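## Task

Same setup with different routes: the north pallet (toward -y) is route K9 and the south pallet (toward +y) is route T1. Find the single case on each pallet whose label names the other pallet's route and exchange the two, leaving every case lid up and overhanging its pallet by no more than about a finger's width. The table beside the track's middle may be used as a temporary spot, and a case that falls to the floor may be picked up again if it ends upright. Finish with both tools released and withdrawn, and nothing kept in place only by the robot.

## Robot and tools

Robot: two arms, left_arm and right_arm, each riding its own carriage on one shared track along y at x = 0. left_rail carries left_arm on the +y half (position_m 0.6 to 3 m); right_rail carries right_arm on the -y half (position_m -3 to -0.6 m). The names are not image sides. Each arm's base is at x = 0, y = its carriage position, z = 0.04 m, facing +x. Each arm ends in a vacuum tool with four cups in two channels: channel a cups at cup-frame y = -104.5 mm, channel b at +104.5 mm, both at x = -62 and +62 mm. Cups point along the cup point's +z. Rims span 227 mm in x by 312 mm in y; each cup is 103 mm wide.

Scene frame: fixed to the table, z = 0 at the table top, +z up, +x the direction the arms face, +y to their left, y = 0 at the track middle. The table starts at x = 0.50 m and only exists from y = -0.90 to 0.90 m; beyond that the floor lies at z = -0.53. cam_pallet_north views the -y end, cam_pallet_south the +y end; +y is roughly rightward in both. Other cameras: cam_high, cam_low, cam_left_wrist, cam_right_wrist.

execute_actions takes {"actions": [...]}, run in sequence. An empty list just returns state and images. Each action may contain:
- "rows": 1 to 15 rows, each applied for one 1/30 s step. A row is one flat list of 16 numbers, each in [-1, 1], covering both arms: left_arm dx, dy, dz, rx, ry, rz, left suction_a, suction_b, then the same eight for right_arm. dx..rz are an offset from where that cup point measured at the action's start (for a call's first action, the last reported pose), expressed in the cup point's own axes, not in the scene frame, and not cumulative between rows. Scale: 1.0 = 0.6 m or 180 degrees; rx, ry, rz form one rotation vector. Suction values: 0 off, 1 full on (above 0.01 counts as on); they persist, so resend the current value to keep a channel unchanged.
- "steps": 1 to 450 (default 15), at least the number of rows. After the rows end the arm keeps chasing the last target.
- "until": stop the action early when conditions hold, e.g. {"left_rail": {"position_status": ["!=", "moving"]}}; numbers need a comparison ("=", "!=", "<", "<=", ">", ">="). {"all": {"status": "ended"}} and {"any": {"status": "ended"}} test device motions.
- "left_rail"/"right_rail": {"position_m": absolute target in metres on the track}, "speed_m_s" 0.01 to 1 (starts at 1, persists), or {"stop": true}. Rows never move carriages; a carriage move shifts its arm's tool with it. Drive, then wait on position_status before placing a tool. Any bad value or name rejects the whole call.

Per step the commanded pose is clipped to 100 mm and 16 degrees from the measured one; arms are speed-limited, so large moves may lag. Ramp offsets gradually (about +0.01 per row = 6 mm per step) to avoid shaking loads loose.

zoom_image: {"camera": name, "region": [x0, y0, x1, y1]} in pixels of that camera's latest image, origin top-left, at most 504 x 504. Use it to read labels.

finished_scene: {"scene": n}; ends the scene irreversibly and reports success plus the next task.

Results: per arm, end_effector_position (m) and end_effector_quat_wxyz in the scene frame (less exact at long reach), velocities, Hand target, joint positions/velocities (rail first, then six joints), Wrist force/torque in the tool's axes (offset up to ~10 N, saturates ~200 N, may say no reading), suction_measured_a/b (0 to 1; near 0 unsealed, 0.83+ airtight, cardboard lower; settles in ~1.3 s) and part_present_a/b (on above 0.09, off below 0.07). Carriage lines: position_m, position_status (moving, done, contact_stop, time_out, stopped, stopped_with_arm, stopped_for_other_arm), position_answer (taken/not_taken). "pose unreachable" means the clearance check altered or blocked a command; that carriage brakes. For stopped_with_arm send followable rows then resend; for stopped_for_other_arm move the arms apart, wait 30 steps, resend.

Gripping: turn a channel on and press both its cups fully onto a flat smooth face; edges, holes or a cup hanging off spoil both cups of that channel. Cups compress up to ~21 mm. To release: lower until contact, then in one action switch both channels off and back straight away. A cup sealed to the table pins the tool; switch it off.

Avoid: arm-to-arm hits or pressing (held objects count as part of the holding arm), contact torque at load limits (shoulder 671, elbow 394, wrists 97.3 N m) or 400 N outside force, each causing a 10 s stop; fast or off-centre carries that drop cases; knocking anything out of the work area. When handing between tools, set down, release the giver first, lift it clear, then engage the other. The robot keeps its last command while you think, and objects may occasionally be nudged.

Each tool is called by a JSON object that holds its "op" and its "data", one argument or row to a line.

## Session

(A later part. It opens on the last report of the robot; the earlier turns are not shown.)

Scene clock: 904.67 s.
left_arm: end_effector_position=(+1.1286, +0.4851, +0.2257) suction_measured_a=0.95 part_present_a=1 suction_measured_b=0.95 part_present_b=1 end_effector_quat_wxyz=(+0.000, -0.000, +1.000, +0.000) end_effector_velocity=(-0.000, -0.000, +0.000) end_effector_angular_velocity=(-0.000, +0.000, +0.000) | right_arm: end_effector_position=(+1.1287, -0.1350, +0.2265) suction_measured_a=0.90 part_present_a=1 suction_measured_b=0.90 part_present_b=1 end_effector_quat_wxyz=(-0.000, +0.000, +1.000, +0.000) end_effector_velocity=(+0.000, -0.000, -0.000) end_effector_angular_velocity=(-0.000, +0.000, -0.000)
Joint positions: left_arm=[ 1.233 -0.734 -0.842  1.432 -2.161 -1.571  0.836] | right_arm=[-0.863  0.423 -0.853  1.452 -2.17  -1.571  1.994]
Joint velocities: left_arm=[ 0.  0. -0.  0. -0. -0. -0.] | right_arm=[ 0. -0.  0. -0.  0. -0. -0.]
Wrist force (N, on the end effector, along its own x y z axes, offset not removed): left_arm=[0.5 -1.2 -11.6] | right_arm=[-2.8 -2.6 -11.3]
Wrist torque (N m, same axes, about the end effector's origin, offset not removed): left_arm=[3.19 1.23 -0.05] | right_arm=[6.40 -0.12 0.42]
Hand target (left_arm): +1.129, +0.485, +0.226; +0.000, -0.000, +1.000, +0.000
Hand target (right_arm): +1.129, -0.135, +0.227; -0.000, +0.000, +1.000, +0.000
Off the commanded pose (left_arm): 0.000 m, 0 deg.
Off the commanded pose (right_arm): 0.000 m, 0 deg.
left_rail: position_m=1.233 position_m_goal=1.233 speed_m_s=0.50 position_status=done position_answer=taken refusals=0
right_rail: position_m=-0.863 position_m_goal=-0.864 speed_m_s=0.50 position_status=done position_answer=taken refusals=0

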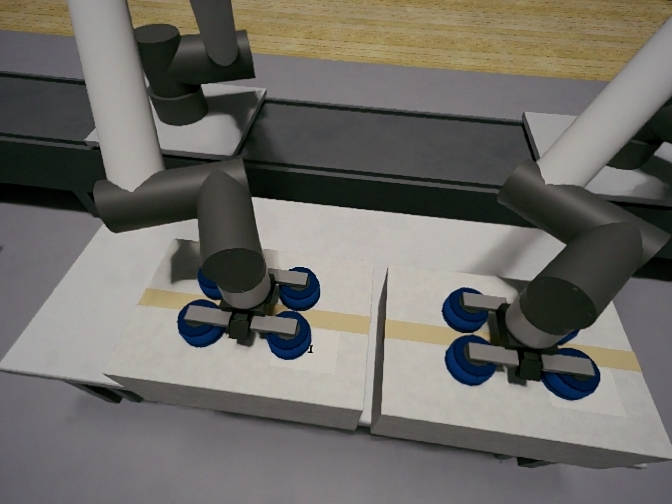

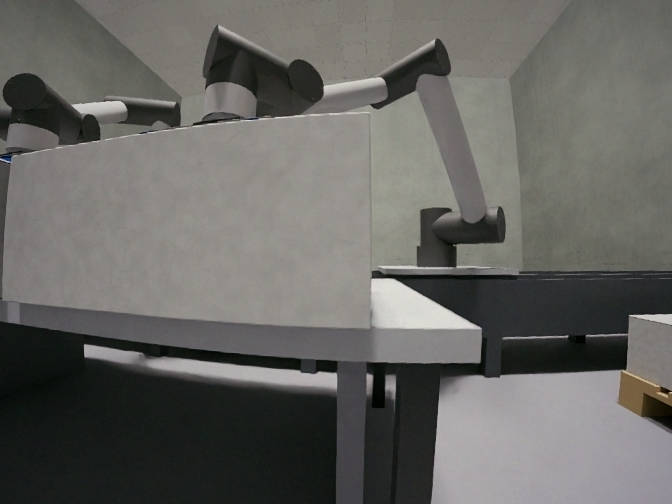

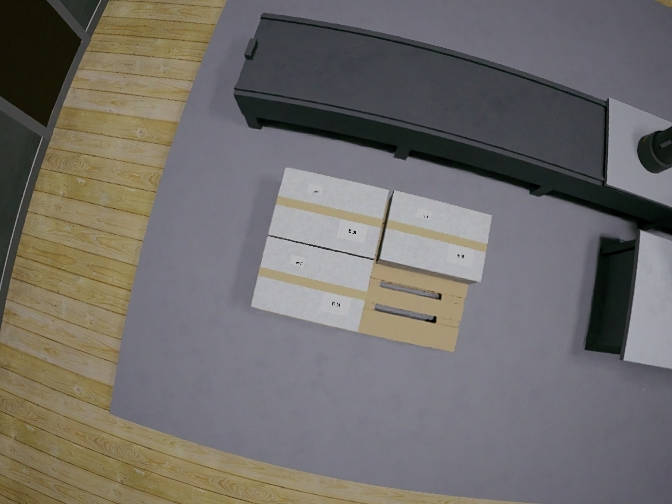

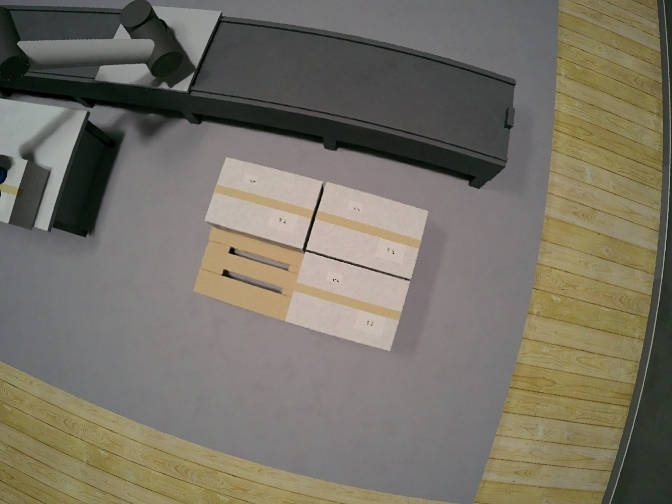

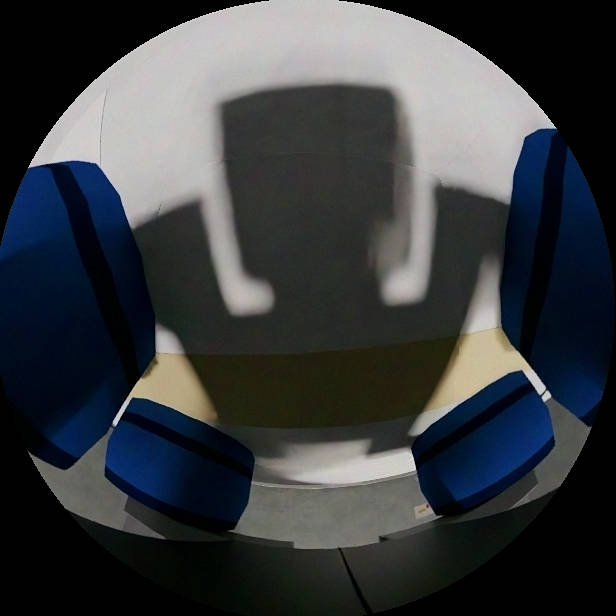

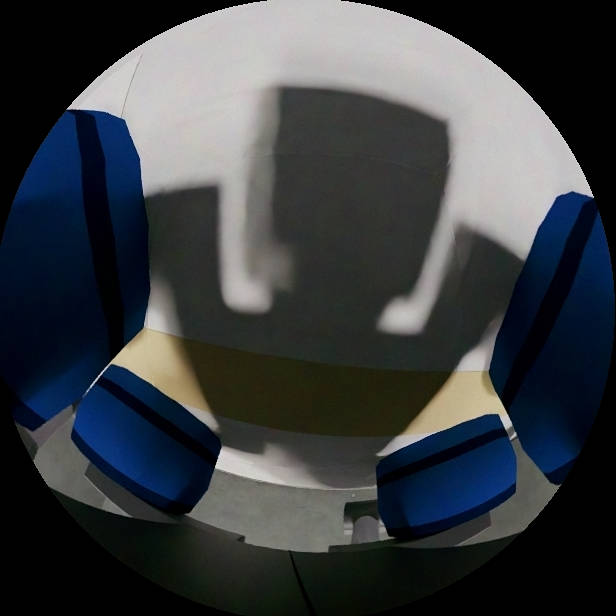

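{"op": "execute_actions", "data": {
  "actions": [
    {"rows":[[0,0,0.006,0,0,0,1,1,0,0,0.005,0,0,0,1,1]],"steps":1}
  ]
}}

Scene clock: 913.07 s.
left_arm: end_effector_position=(+1.1286, +0.4851, +0.2256) suction_measured_a=0.95 part_present_a=1 suction_measured_b=0.95 part_present_b=1 end_effector_quat_wxyz=(+0.000, -0.000, +1.000, +0.000) end_effector_velocity=(-0.000, +0.000, -0.001) end_effector_angular_velocity=(+0.000, +0.000, -0.000) | right_arm: end_effector_position=(+1.1287, -0.1350, +0.2265) suction_measured_a=0.90 part_present_a=1 suction_measured_b=0.90 part_present_b=1 end_effector_quat_wxyz=(-0.000, +0.000, +1.000, +0.000) end_effector_velocity=(-0.000, -0.000, -0.001) end_effector_angular_velocity=(-0.000, +0.000, +0.000)
Joint positions: left_arm=[ 1.233 -0.734 -0.842  1.432 -2.161 -1.571  0.836] | right_arm=[-0.863  0.423 -0.853  1.452 -2.17  -1.571  1.994]
Joint velocities: left_arm=[ 0. -0.  0.  0. -0. -0.  0.] | right_arm=[ 0.  0.  0.  0. -0. -0. -0.]
Wrist force (N, on the end effector, along its own x y z axes, offset not removed): left_arm=[3.4 -5.4 -13.1] | right_arm=[-0.1 -7.1 -15.3]
Wrist torque (N m, same axes, about the end effector's origin, offset not removed): left_arm=[2.54 0.86 0.01] | right_arm=[5.70 -0.68 0.55]
Hand target (left_arm): +1.129, +0.485, +0.222; +0.000, -0.000, +1.000, +0.000
Hand target (right_arm): +1.129, -0.135, +0.224; -0.000, +0.000, +1.000, +0.000
Off the commanded pose (left_arm): 0.004 m, 0 deg.
Off the commanded pose (right_arm): 0.003 m, 0 deg.
left_rail: position_m=1.233 position_m_goal=1.233 speed_m_s=0.50 position_status=done position_answer=taken refusals=0
right_rail: position_m=-0.863 position_m_goal=-0.864 speed_m_s=0.50 position_status=done position_answer=taken refusals=0

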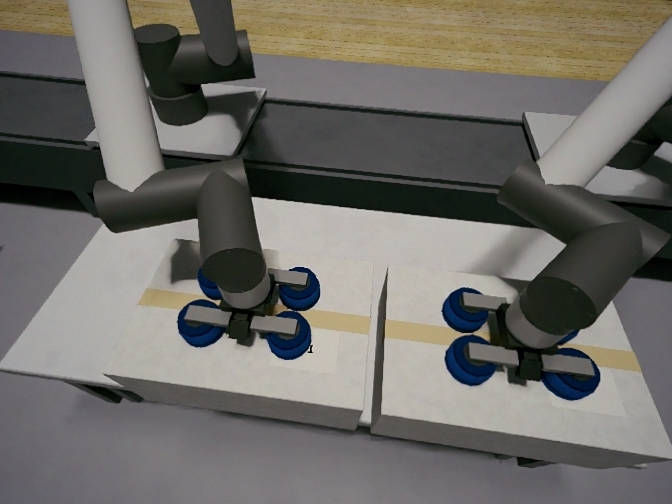

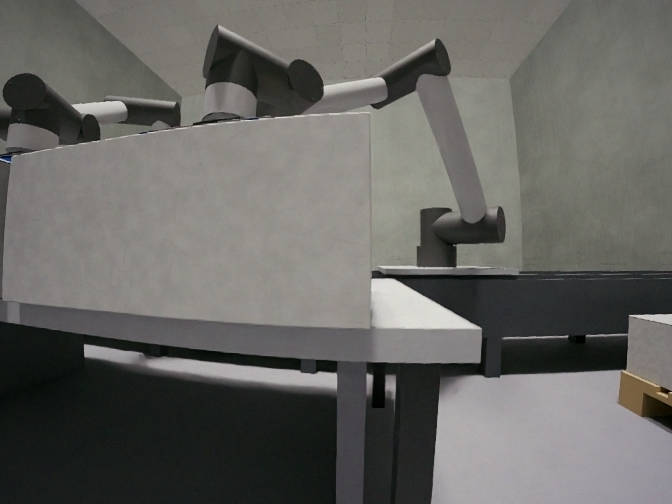

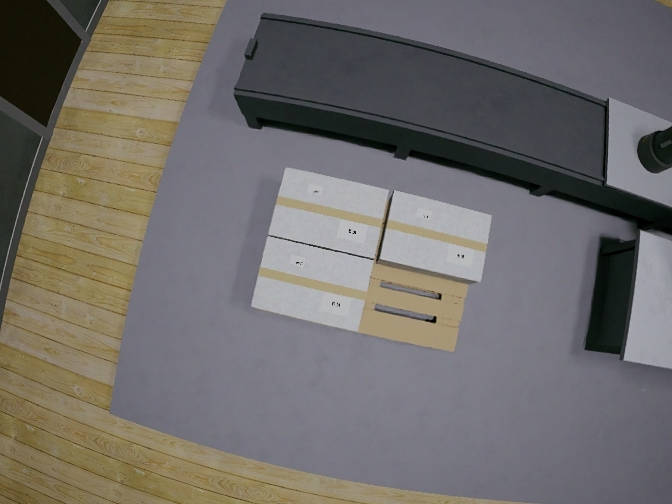

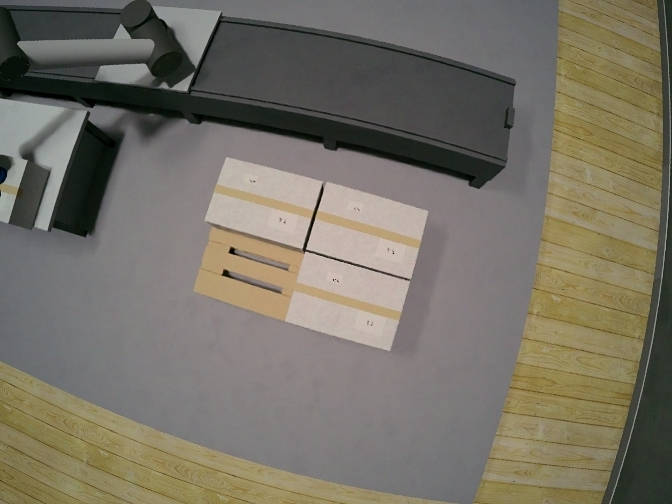

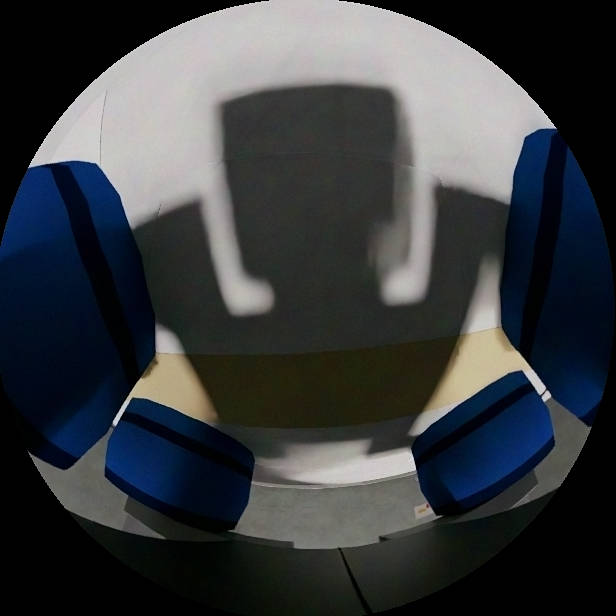

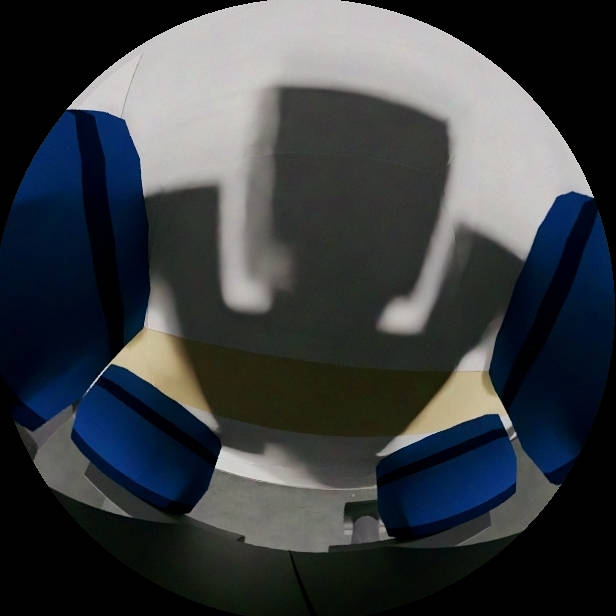

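{"op": "execute_actions", "data": {
  "actions": []
}}

Scene clock: 917.70 s.
left_arm: end_effector_position=(+1.1286, +0.4851, +0.2221) suction_measured_a=0.95 part_present_a=1 suction_measured_b=0.95 part_present_b=1 end_effector_quat_wxyz=(+0.000, -0.000, +1.000, +0.000) end_effector_velocity=(-0.000, +0.000, -0.000) end_effector_angular_velocity=(+0.000, +0.000, -0.000) | right_arm: end_effector_position=(+1.1287, -0.1351, +0.2235) suction_measured_a=0.90 part_present_a=1 suction_measured_b=0.90 part_present_b=1 end_effector_quat_wxyz=(-0.000, +0.000, +1.000, +0.000) end_effector_velocity=(-0.000, -0.000, -0.000) end_effector_angular_velocity=(-0.000, +0.000, +0.000)
Joint positions: left_arm=[ 1.233 -0.734 -0.84   1.434 -2.165 -1.571  0.836] | right_arm=[-0.863  0.423 -0.851  1.453 -2.173 -1.571  1.994]
Joint velocities: left_arm=[ 0. -0.  0.  0.  0.  0.  0.] | right_arm=[ 0.  0.  0.  0. -0. -0. -0.]
Wrist force (N, on the end effector, along its own x y z axes, offset not removed): left_arm=[2.3 8.0 -37.6] | right_arm=[-1.4 -9.0 -14.1]
Wrist torque (N m, same axes, about the end effector's origin, offset not removed): left_arm=[10.62 -2.57 0.13] | right_arm=[4.51 -0.95 0.48]
Hand target (left_arm): +1.129, +0.485, +0.222; +0.000, -0.000, +1.000, +0.000
Hand target (right_arm): +1.129, -0.135, +0.224; -0.000, +0.000, +1.000, +0.000
Off the commanded pose (left_arm): 0.000 m, 0 deg.
Off the commanded pose (right_arm): 0.000 m, 0 deg.
left_rail: position_m=1.233 position_m_goal=1.233 speed_m_s=0.50 position_status=done position_answer=taken refusals=0
right_rail: position_m=-0.863 position_m_goal=-0.864 speed_m_s=0.50 position_status=done position_answer=taken refusals=0

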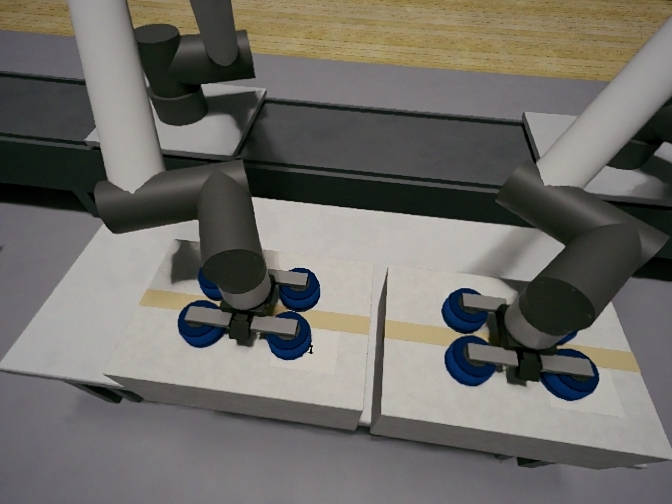

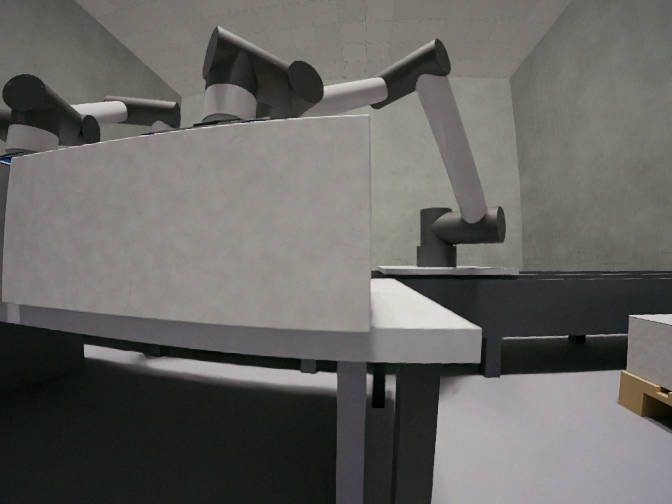

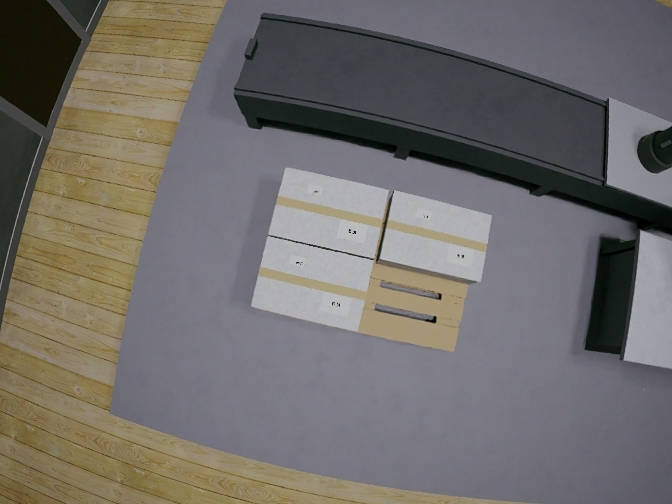

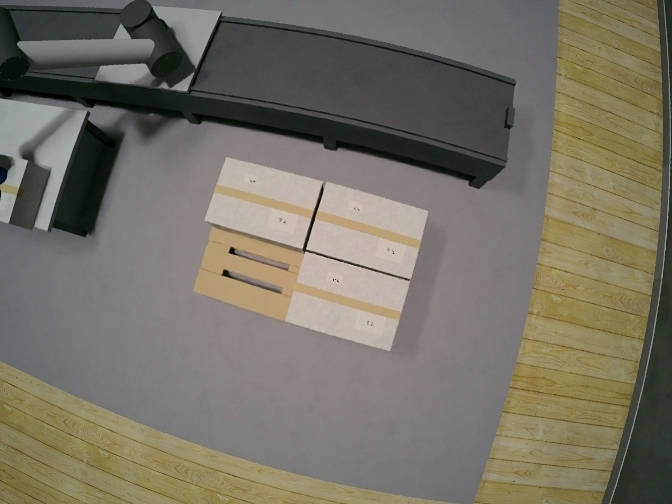

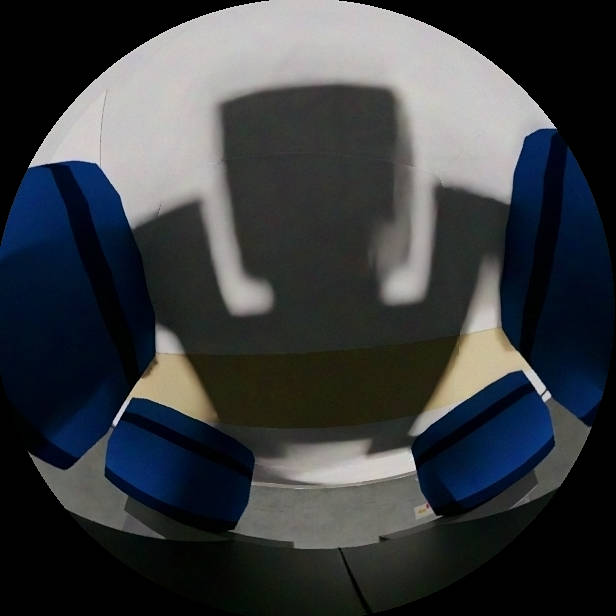

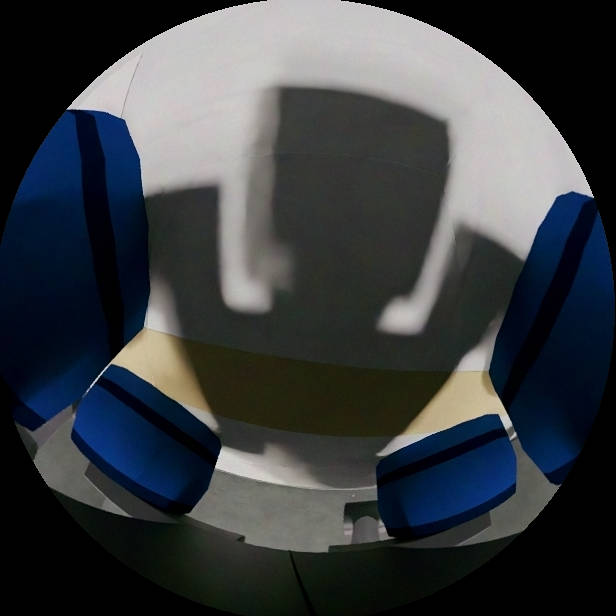

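{"op": "execute_actions", "data": {
  "actions": [
    {"rows":[[0,0,0.001,0,0,0,1,1,0,0,0.002,0,0,0,1,1]],"steps":1}
  ]
}}

Scene clock: 933.93 s.
left_arm: end_effector_position=(+1.1286, +0.4851, +0.2221) suction_measured_a=0.95 part_present_a=1 suction_measured_b=0.95 part_present_b=1 end_effector_quat_wxyz=(+0.000, -0.000, +1.000, +0.000) end_effector_velocity=(-0.000, +0.000, -0.000) end_effector_angular_velocity=(+0.000, +0.000, -0.000) | right_arm: end_effector_position=(+1.1287, -0.1351, +0.2235) suction_measured_a=0.90 part_present_a=1 suction_measured_b=0.90 part_present_b=1 end_effector_quat_wxyz=(-0.000, +0.000, +1.000, +0.000) end_effector_velocity=(-0.000, -0.000, -0.000) end_effector_angular_velocity=(-0.000, +0.000, +0.000)
Joint positions: left_arm=[ 1.233 -0.734 -0.84   1.434 -2.165 -1.571  0.836] | right_arm=[-0.863  0.423 -0.851  1.453 -2.173 -1.571  1.994]
Joint velocities: left_arm=[ 0.  0.  0.  0. -0. -0.  0.] | right_arm=[ 0. -0.  0.  0. -0.  0. -0.]
Wrist force (N, on the end effector, along its own x y z axes, offset not removed): left_arm=[-0.7 1.1 -37.0] | right_arm=[0.2 -2.1 -15.6]
Wrist torque (N m, same axes, about the end effector's origin, offset not removed): left_arm=[9.81 -2.08 0.24] | right_arm=[5.48 -1.14 0.43]
Hand target (left_arm): +1.129, +0.485, +0.221; +0.000, -0.000, +1.000, +0.000
Hand target (right_arm): +1.129, -0.135, +0.222; -0.000, +0.000, +1.000, +0.000
Off the commanded pose (left_arm): 0.001 m, 0 deg.
Off the commanded pose (right_arm): 0.001 m, 0 deg.
left_rail: position_m=1.233 position_m_goal=1.233 speed_m_s=0.50 position_status=done position_answer=taken refusals=0
right_rail: position_m=-0.863 position_m_goal=-0.864 speed_m_s=0.50 position_status=done position_answer=taken refusals=0

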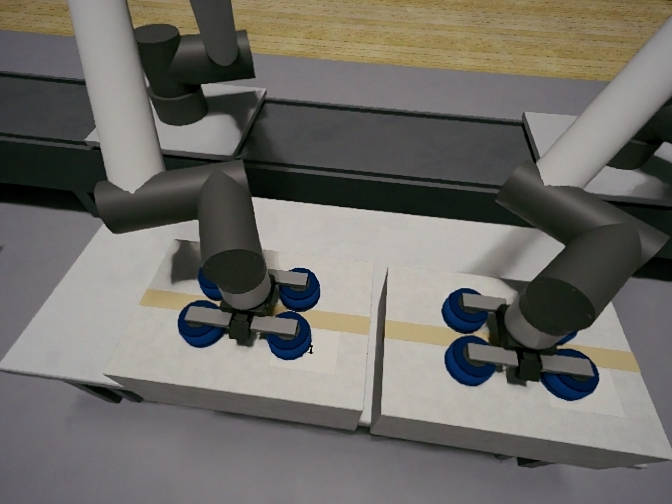

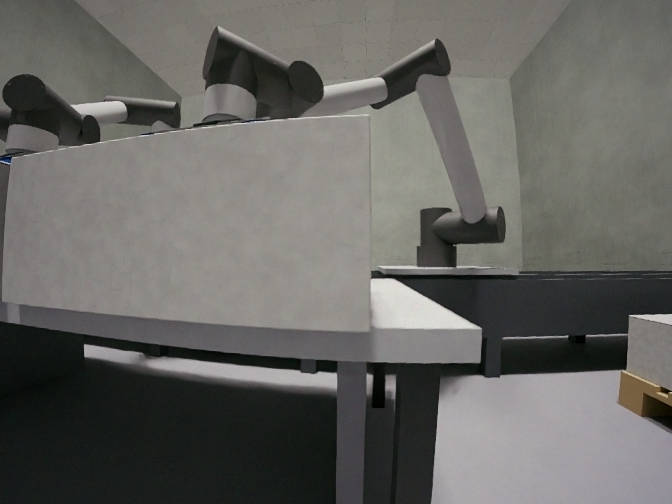

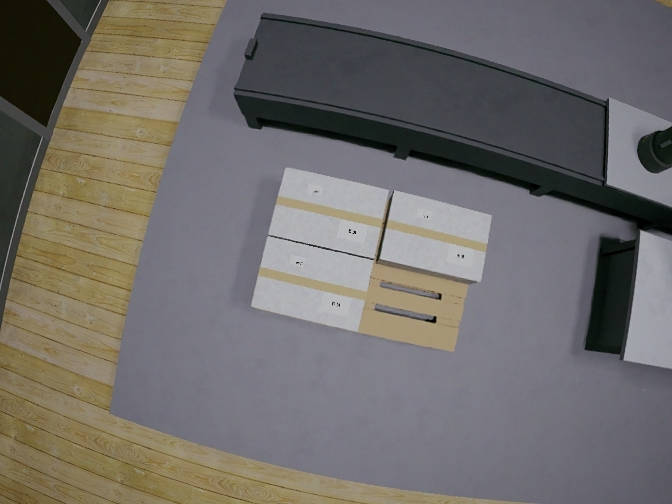

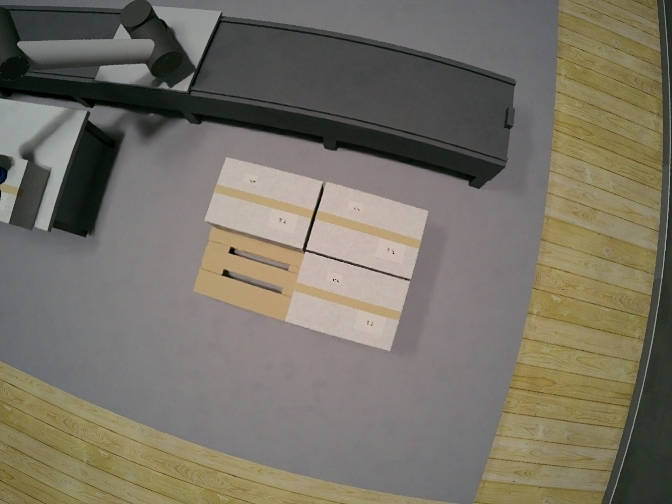

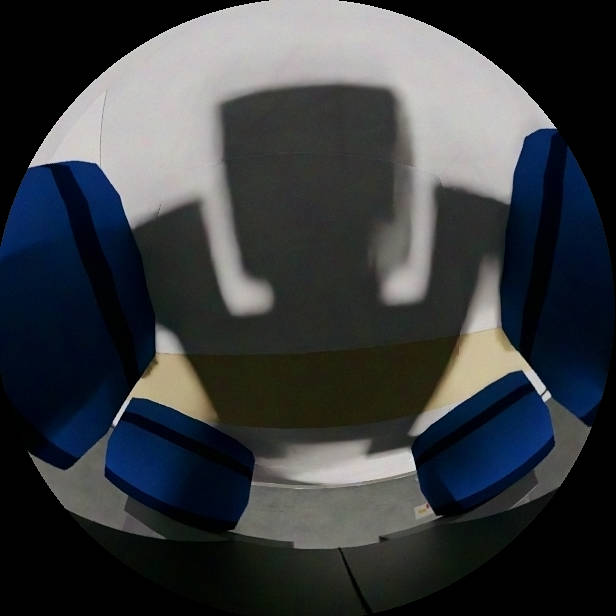

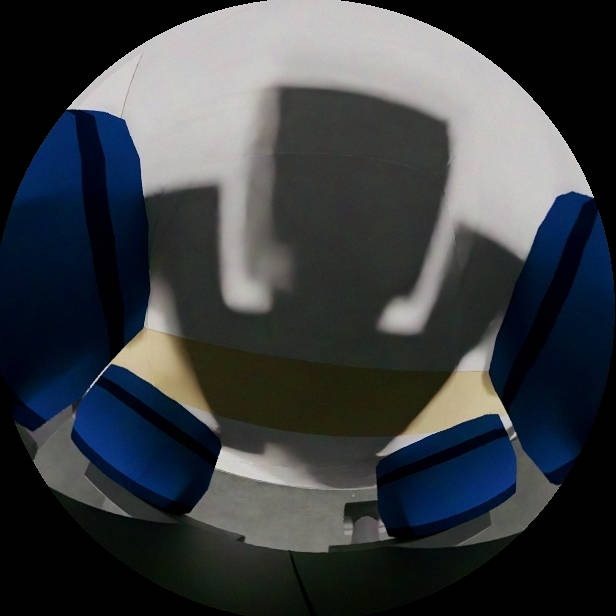

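{"op": "execute_actions", "data": {
  "actions": []
}}

Scene clock: 940.27 s.
left_arm: end_effector_position=(+1.1286, +0.4851, +0.2215) suction_measured_a=0.95 part_present_a=1 suction_measured_b=0.95 part_present_b=1 end_effector_quat_wxyz=(+0.000, -0.000, +1.000, +0.000) end_effector_velocity=(+0.000, +0.000, -0.000) end_effector_angular_velocity=(+0.000, -0.000, -0.000) | right_arm: end_effector_position=(+1.1287, -0.1351, +0.2223) suction_measured_a=0.90 part_present_a=1 suction_measured_b=0.90 part_present_b=1 end_effector_quat_wxyz=(-0.000, +0.000, +1.000, +0.000) end_effector_velocity=(-0.000, -0.000, -0.000) end_effector_angular_velocity=(-0.000, +0.000, +0.000)
Joint positions: left_arm=[ 1.233 -0.734 -0.839  1.434 -2.165 -1.571  0.836] | right_arm=[-0.863  0.423 -0.85   1.453 -2.174 -1.571  1.994]
Joint velocities: left_arm=[ 0.  0.  0. -0.  0.  0.  0.] | right_arm=[ 0. -0.  0.  0.  0. -0. -0.]
Wrist force (N, on the end effector, along its own x y z axes, offset not removed): left_arm=[6.8 8.1 -67.9] | right_arm=[12.7 -11.5 -64.7]
Wrist torque (N m, same axes, about the end effector's origin, offset not removed): left_arm=[15.66 -5.40 0.65] | right_arm=[-6.50 -7.54 -0.88]
Hand target (left_arm): +1.129, +0.485, +0.221; +0.000, -0.000, +1.000, +0.000
Hand target (right_arm): +1.129, -0.135, +0.222; -0.000, +0.000, +1.000, +0.000
Off the commanded pose (left_arm): 0.000 m, 0 deg.
Off the commanded pose (right_arm): 0.000 m, 0 deg.
left_rail: position_m=1.233 position_m_goal=1.233 speed_m_s=0.50 position_status=done position_answer=taken refusals=0
right_rail: position_m=-0.863 position_m_goal=-0.864 speed_m_s=0.50 position_status=done position_answer=taken refusals=0

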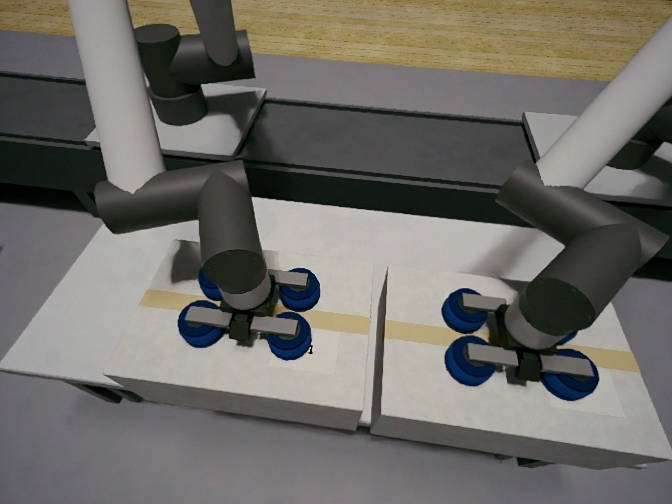

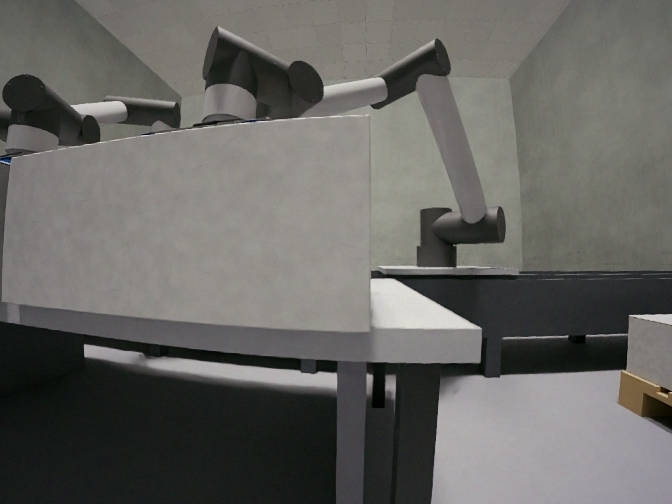

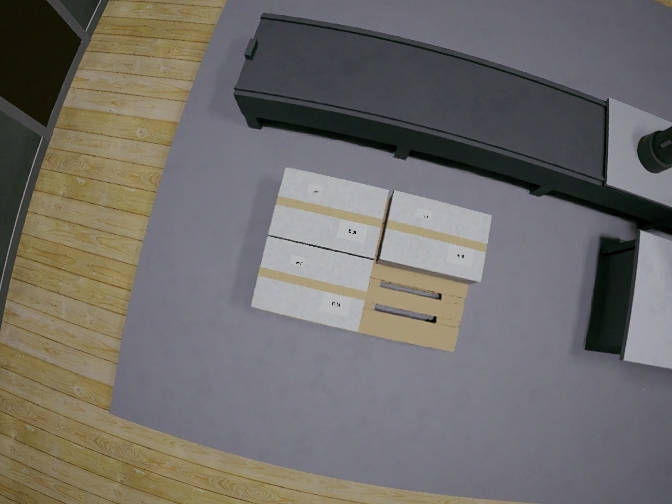

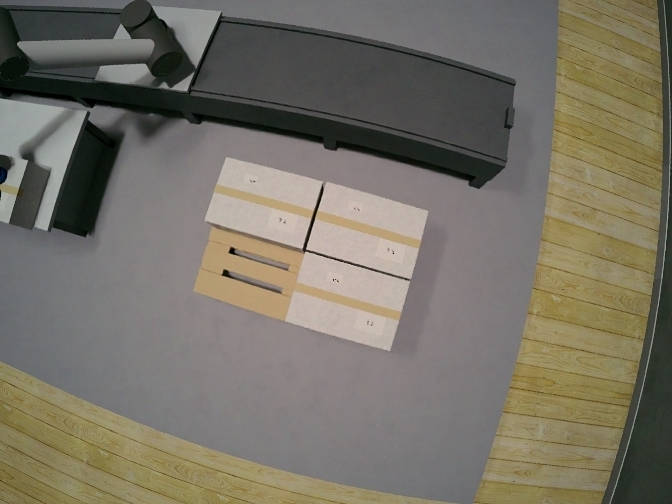

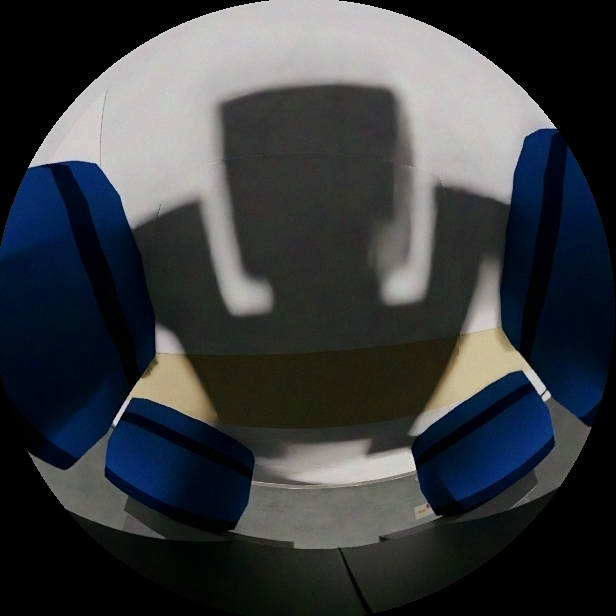

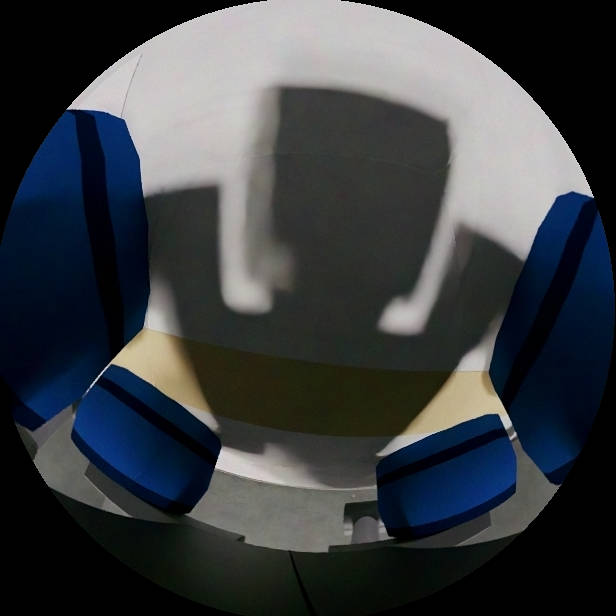

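{"op": "execute_actions", "data": {
  "actions": [
    {"rows":[[0,0,-0.00118,0,0,0,0,0,0,0,-0.00118,0,0,0,0,0],[0,0,-0.00468,0,0,0,0,0,0,0,-0.00468,0,0,0,0,0],[0,0,-0.01035,0,0,0,0,0,0,0,-0.01035,0,0,0,0,0],[0,0,-0.01792,0,0,0,0,0,0,0,-0.01792,0,0,0,0,0],[0,0,-0.02708,0,0,0,0,0,0,0,-0.02708,0,0,0,0,0],[0,0,-0.03743,0,0,0,0,0,0,0,-0.03743,0,0,0,0,0],[0,0,-0.0485,0,0,0,0,0,0,0,-0.0485,0,0,0,0,0],[0,0,-0.058,0,0,0,0,0,0,0,-0.058,0,0,0,0,0],[0,0,-0.0645,0,0,0,0,0,0,0,-0.0645,0,0,0,0,0],[0,0,-0.067,0,0,0,0,0,0,0,-0.067,0,0,0,0,0]],"steps":10}
  ]
}}

Scene clock: 957.40 s.
left_arm: end_effector_position=(+1.1281, +0.4855, +0.2448) suction_measured_a=0.00 part_present_a=0 suction_measured_b=0.00 part_present_b=0 end_effector_quat_wxyz=(-0.001, -0.000, +1.000, +0.001) end_effector_velocity=(-0.005, +0.004, +0.131) end_effector_angular_velocity=(+0.013, +0.014, -0.000) | right_arm: end_effector_position=(+1.1282, -0.1354, +0.2459) suction_measured_a=0.00 part_present_a=0 suction_measured_b=0.00 part_present_b=0 end_effector_quat_wxyz=(-0.001, +0.000, +1.000, -0.000) end_effector_velocity=(-0.004, -0.002, +0.134) end_effector_angular_velocity=(-0.005, +0.010, +0.000)
Joint positions: left_arm=[ 1.233 -0.734 -0.855  1.425 -2.139 -1.571  0.836] | right_arm=[-0.863  0.423 -0.866  1.444 -2.148 -1.571  1.994]
Joint velocities: left_arm=[ 0.     0.    -0.086 -0.054  0.159  0.001 -0.   ] | right_arm=[ 0.     0.    -0.088 -0.053  0.152  0.     0.   ]
Wrist force (N, on the end effector, along its own x y z axes, offset not removed): left_arm=[4.5 -4.3 12.6] | right_arm=[3.4 -4.4 8.6]
Wrist torque (N m, same axes, about the end effector's origin, offset not removed): left_arm=[0.14 -0.55 -0.20] | right_arm=[-0.17 -0.24 0.51]
Hand target (left_arm): +1.129, +0.485, +0.262; +0.000, -0.000, +1.000, -0.000
Hand target (right_arm): +1.129, -0.135, +0.262; +0.000, +0.000, +1.000, +0.000
Off the commanded pose (left_arm): 0.017 m, 0 deg.
Off the commanded pose (right_arm): 0.017 m, 0 deg.
left_rail: position_m=1.233 position_m_goal=1.233 speed_m_s=0.50 position_status=done position_answer=taken refusals=0
right_rail: position_m=-0.863 position_m_goal=-0.864 speed_m_s=0.50 position_status=done position_answer=taken refusals=0

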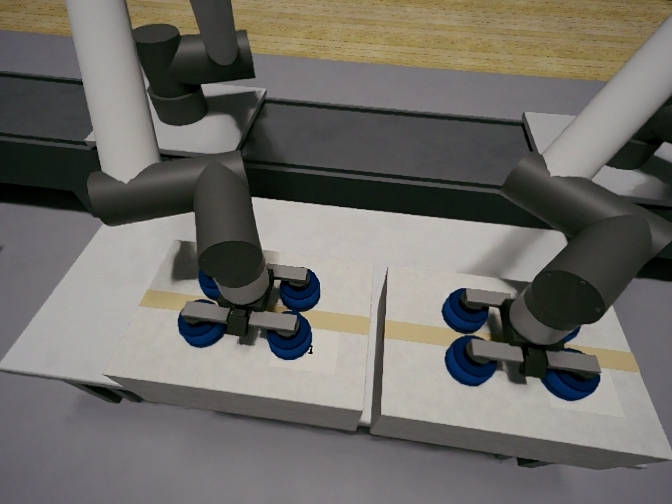

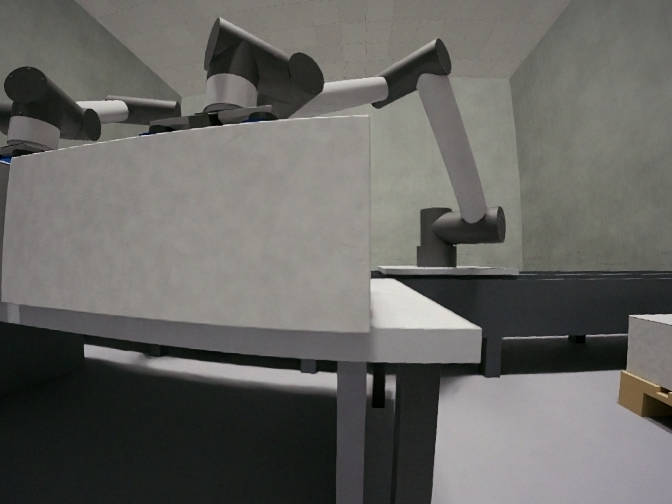

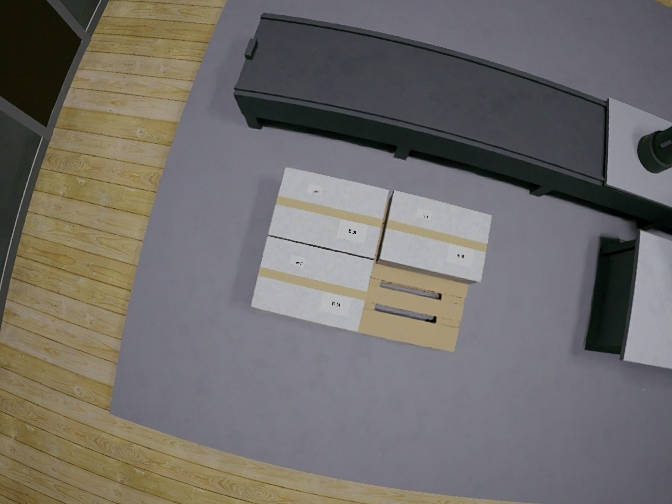

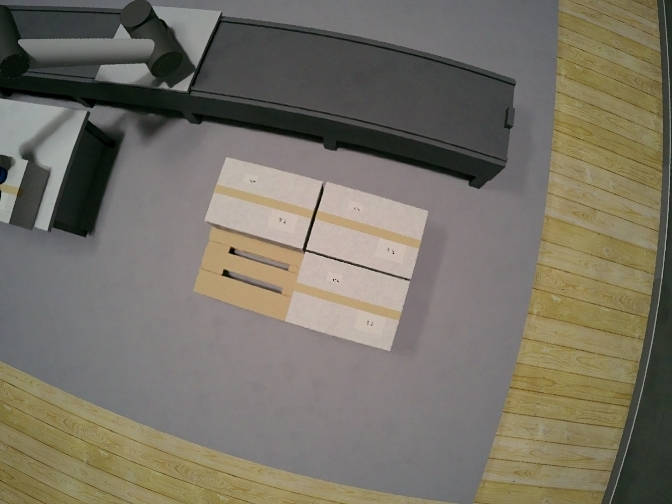

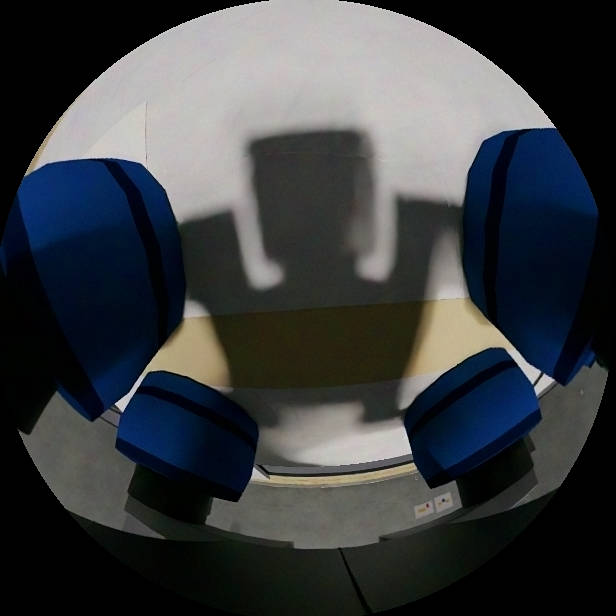

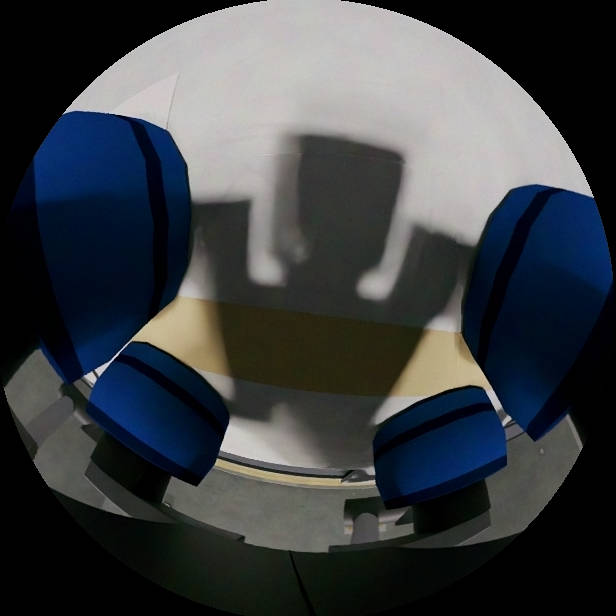

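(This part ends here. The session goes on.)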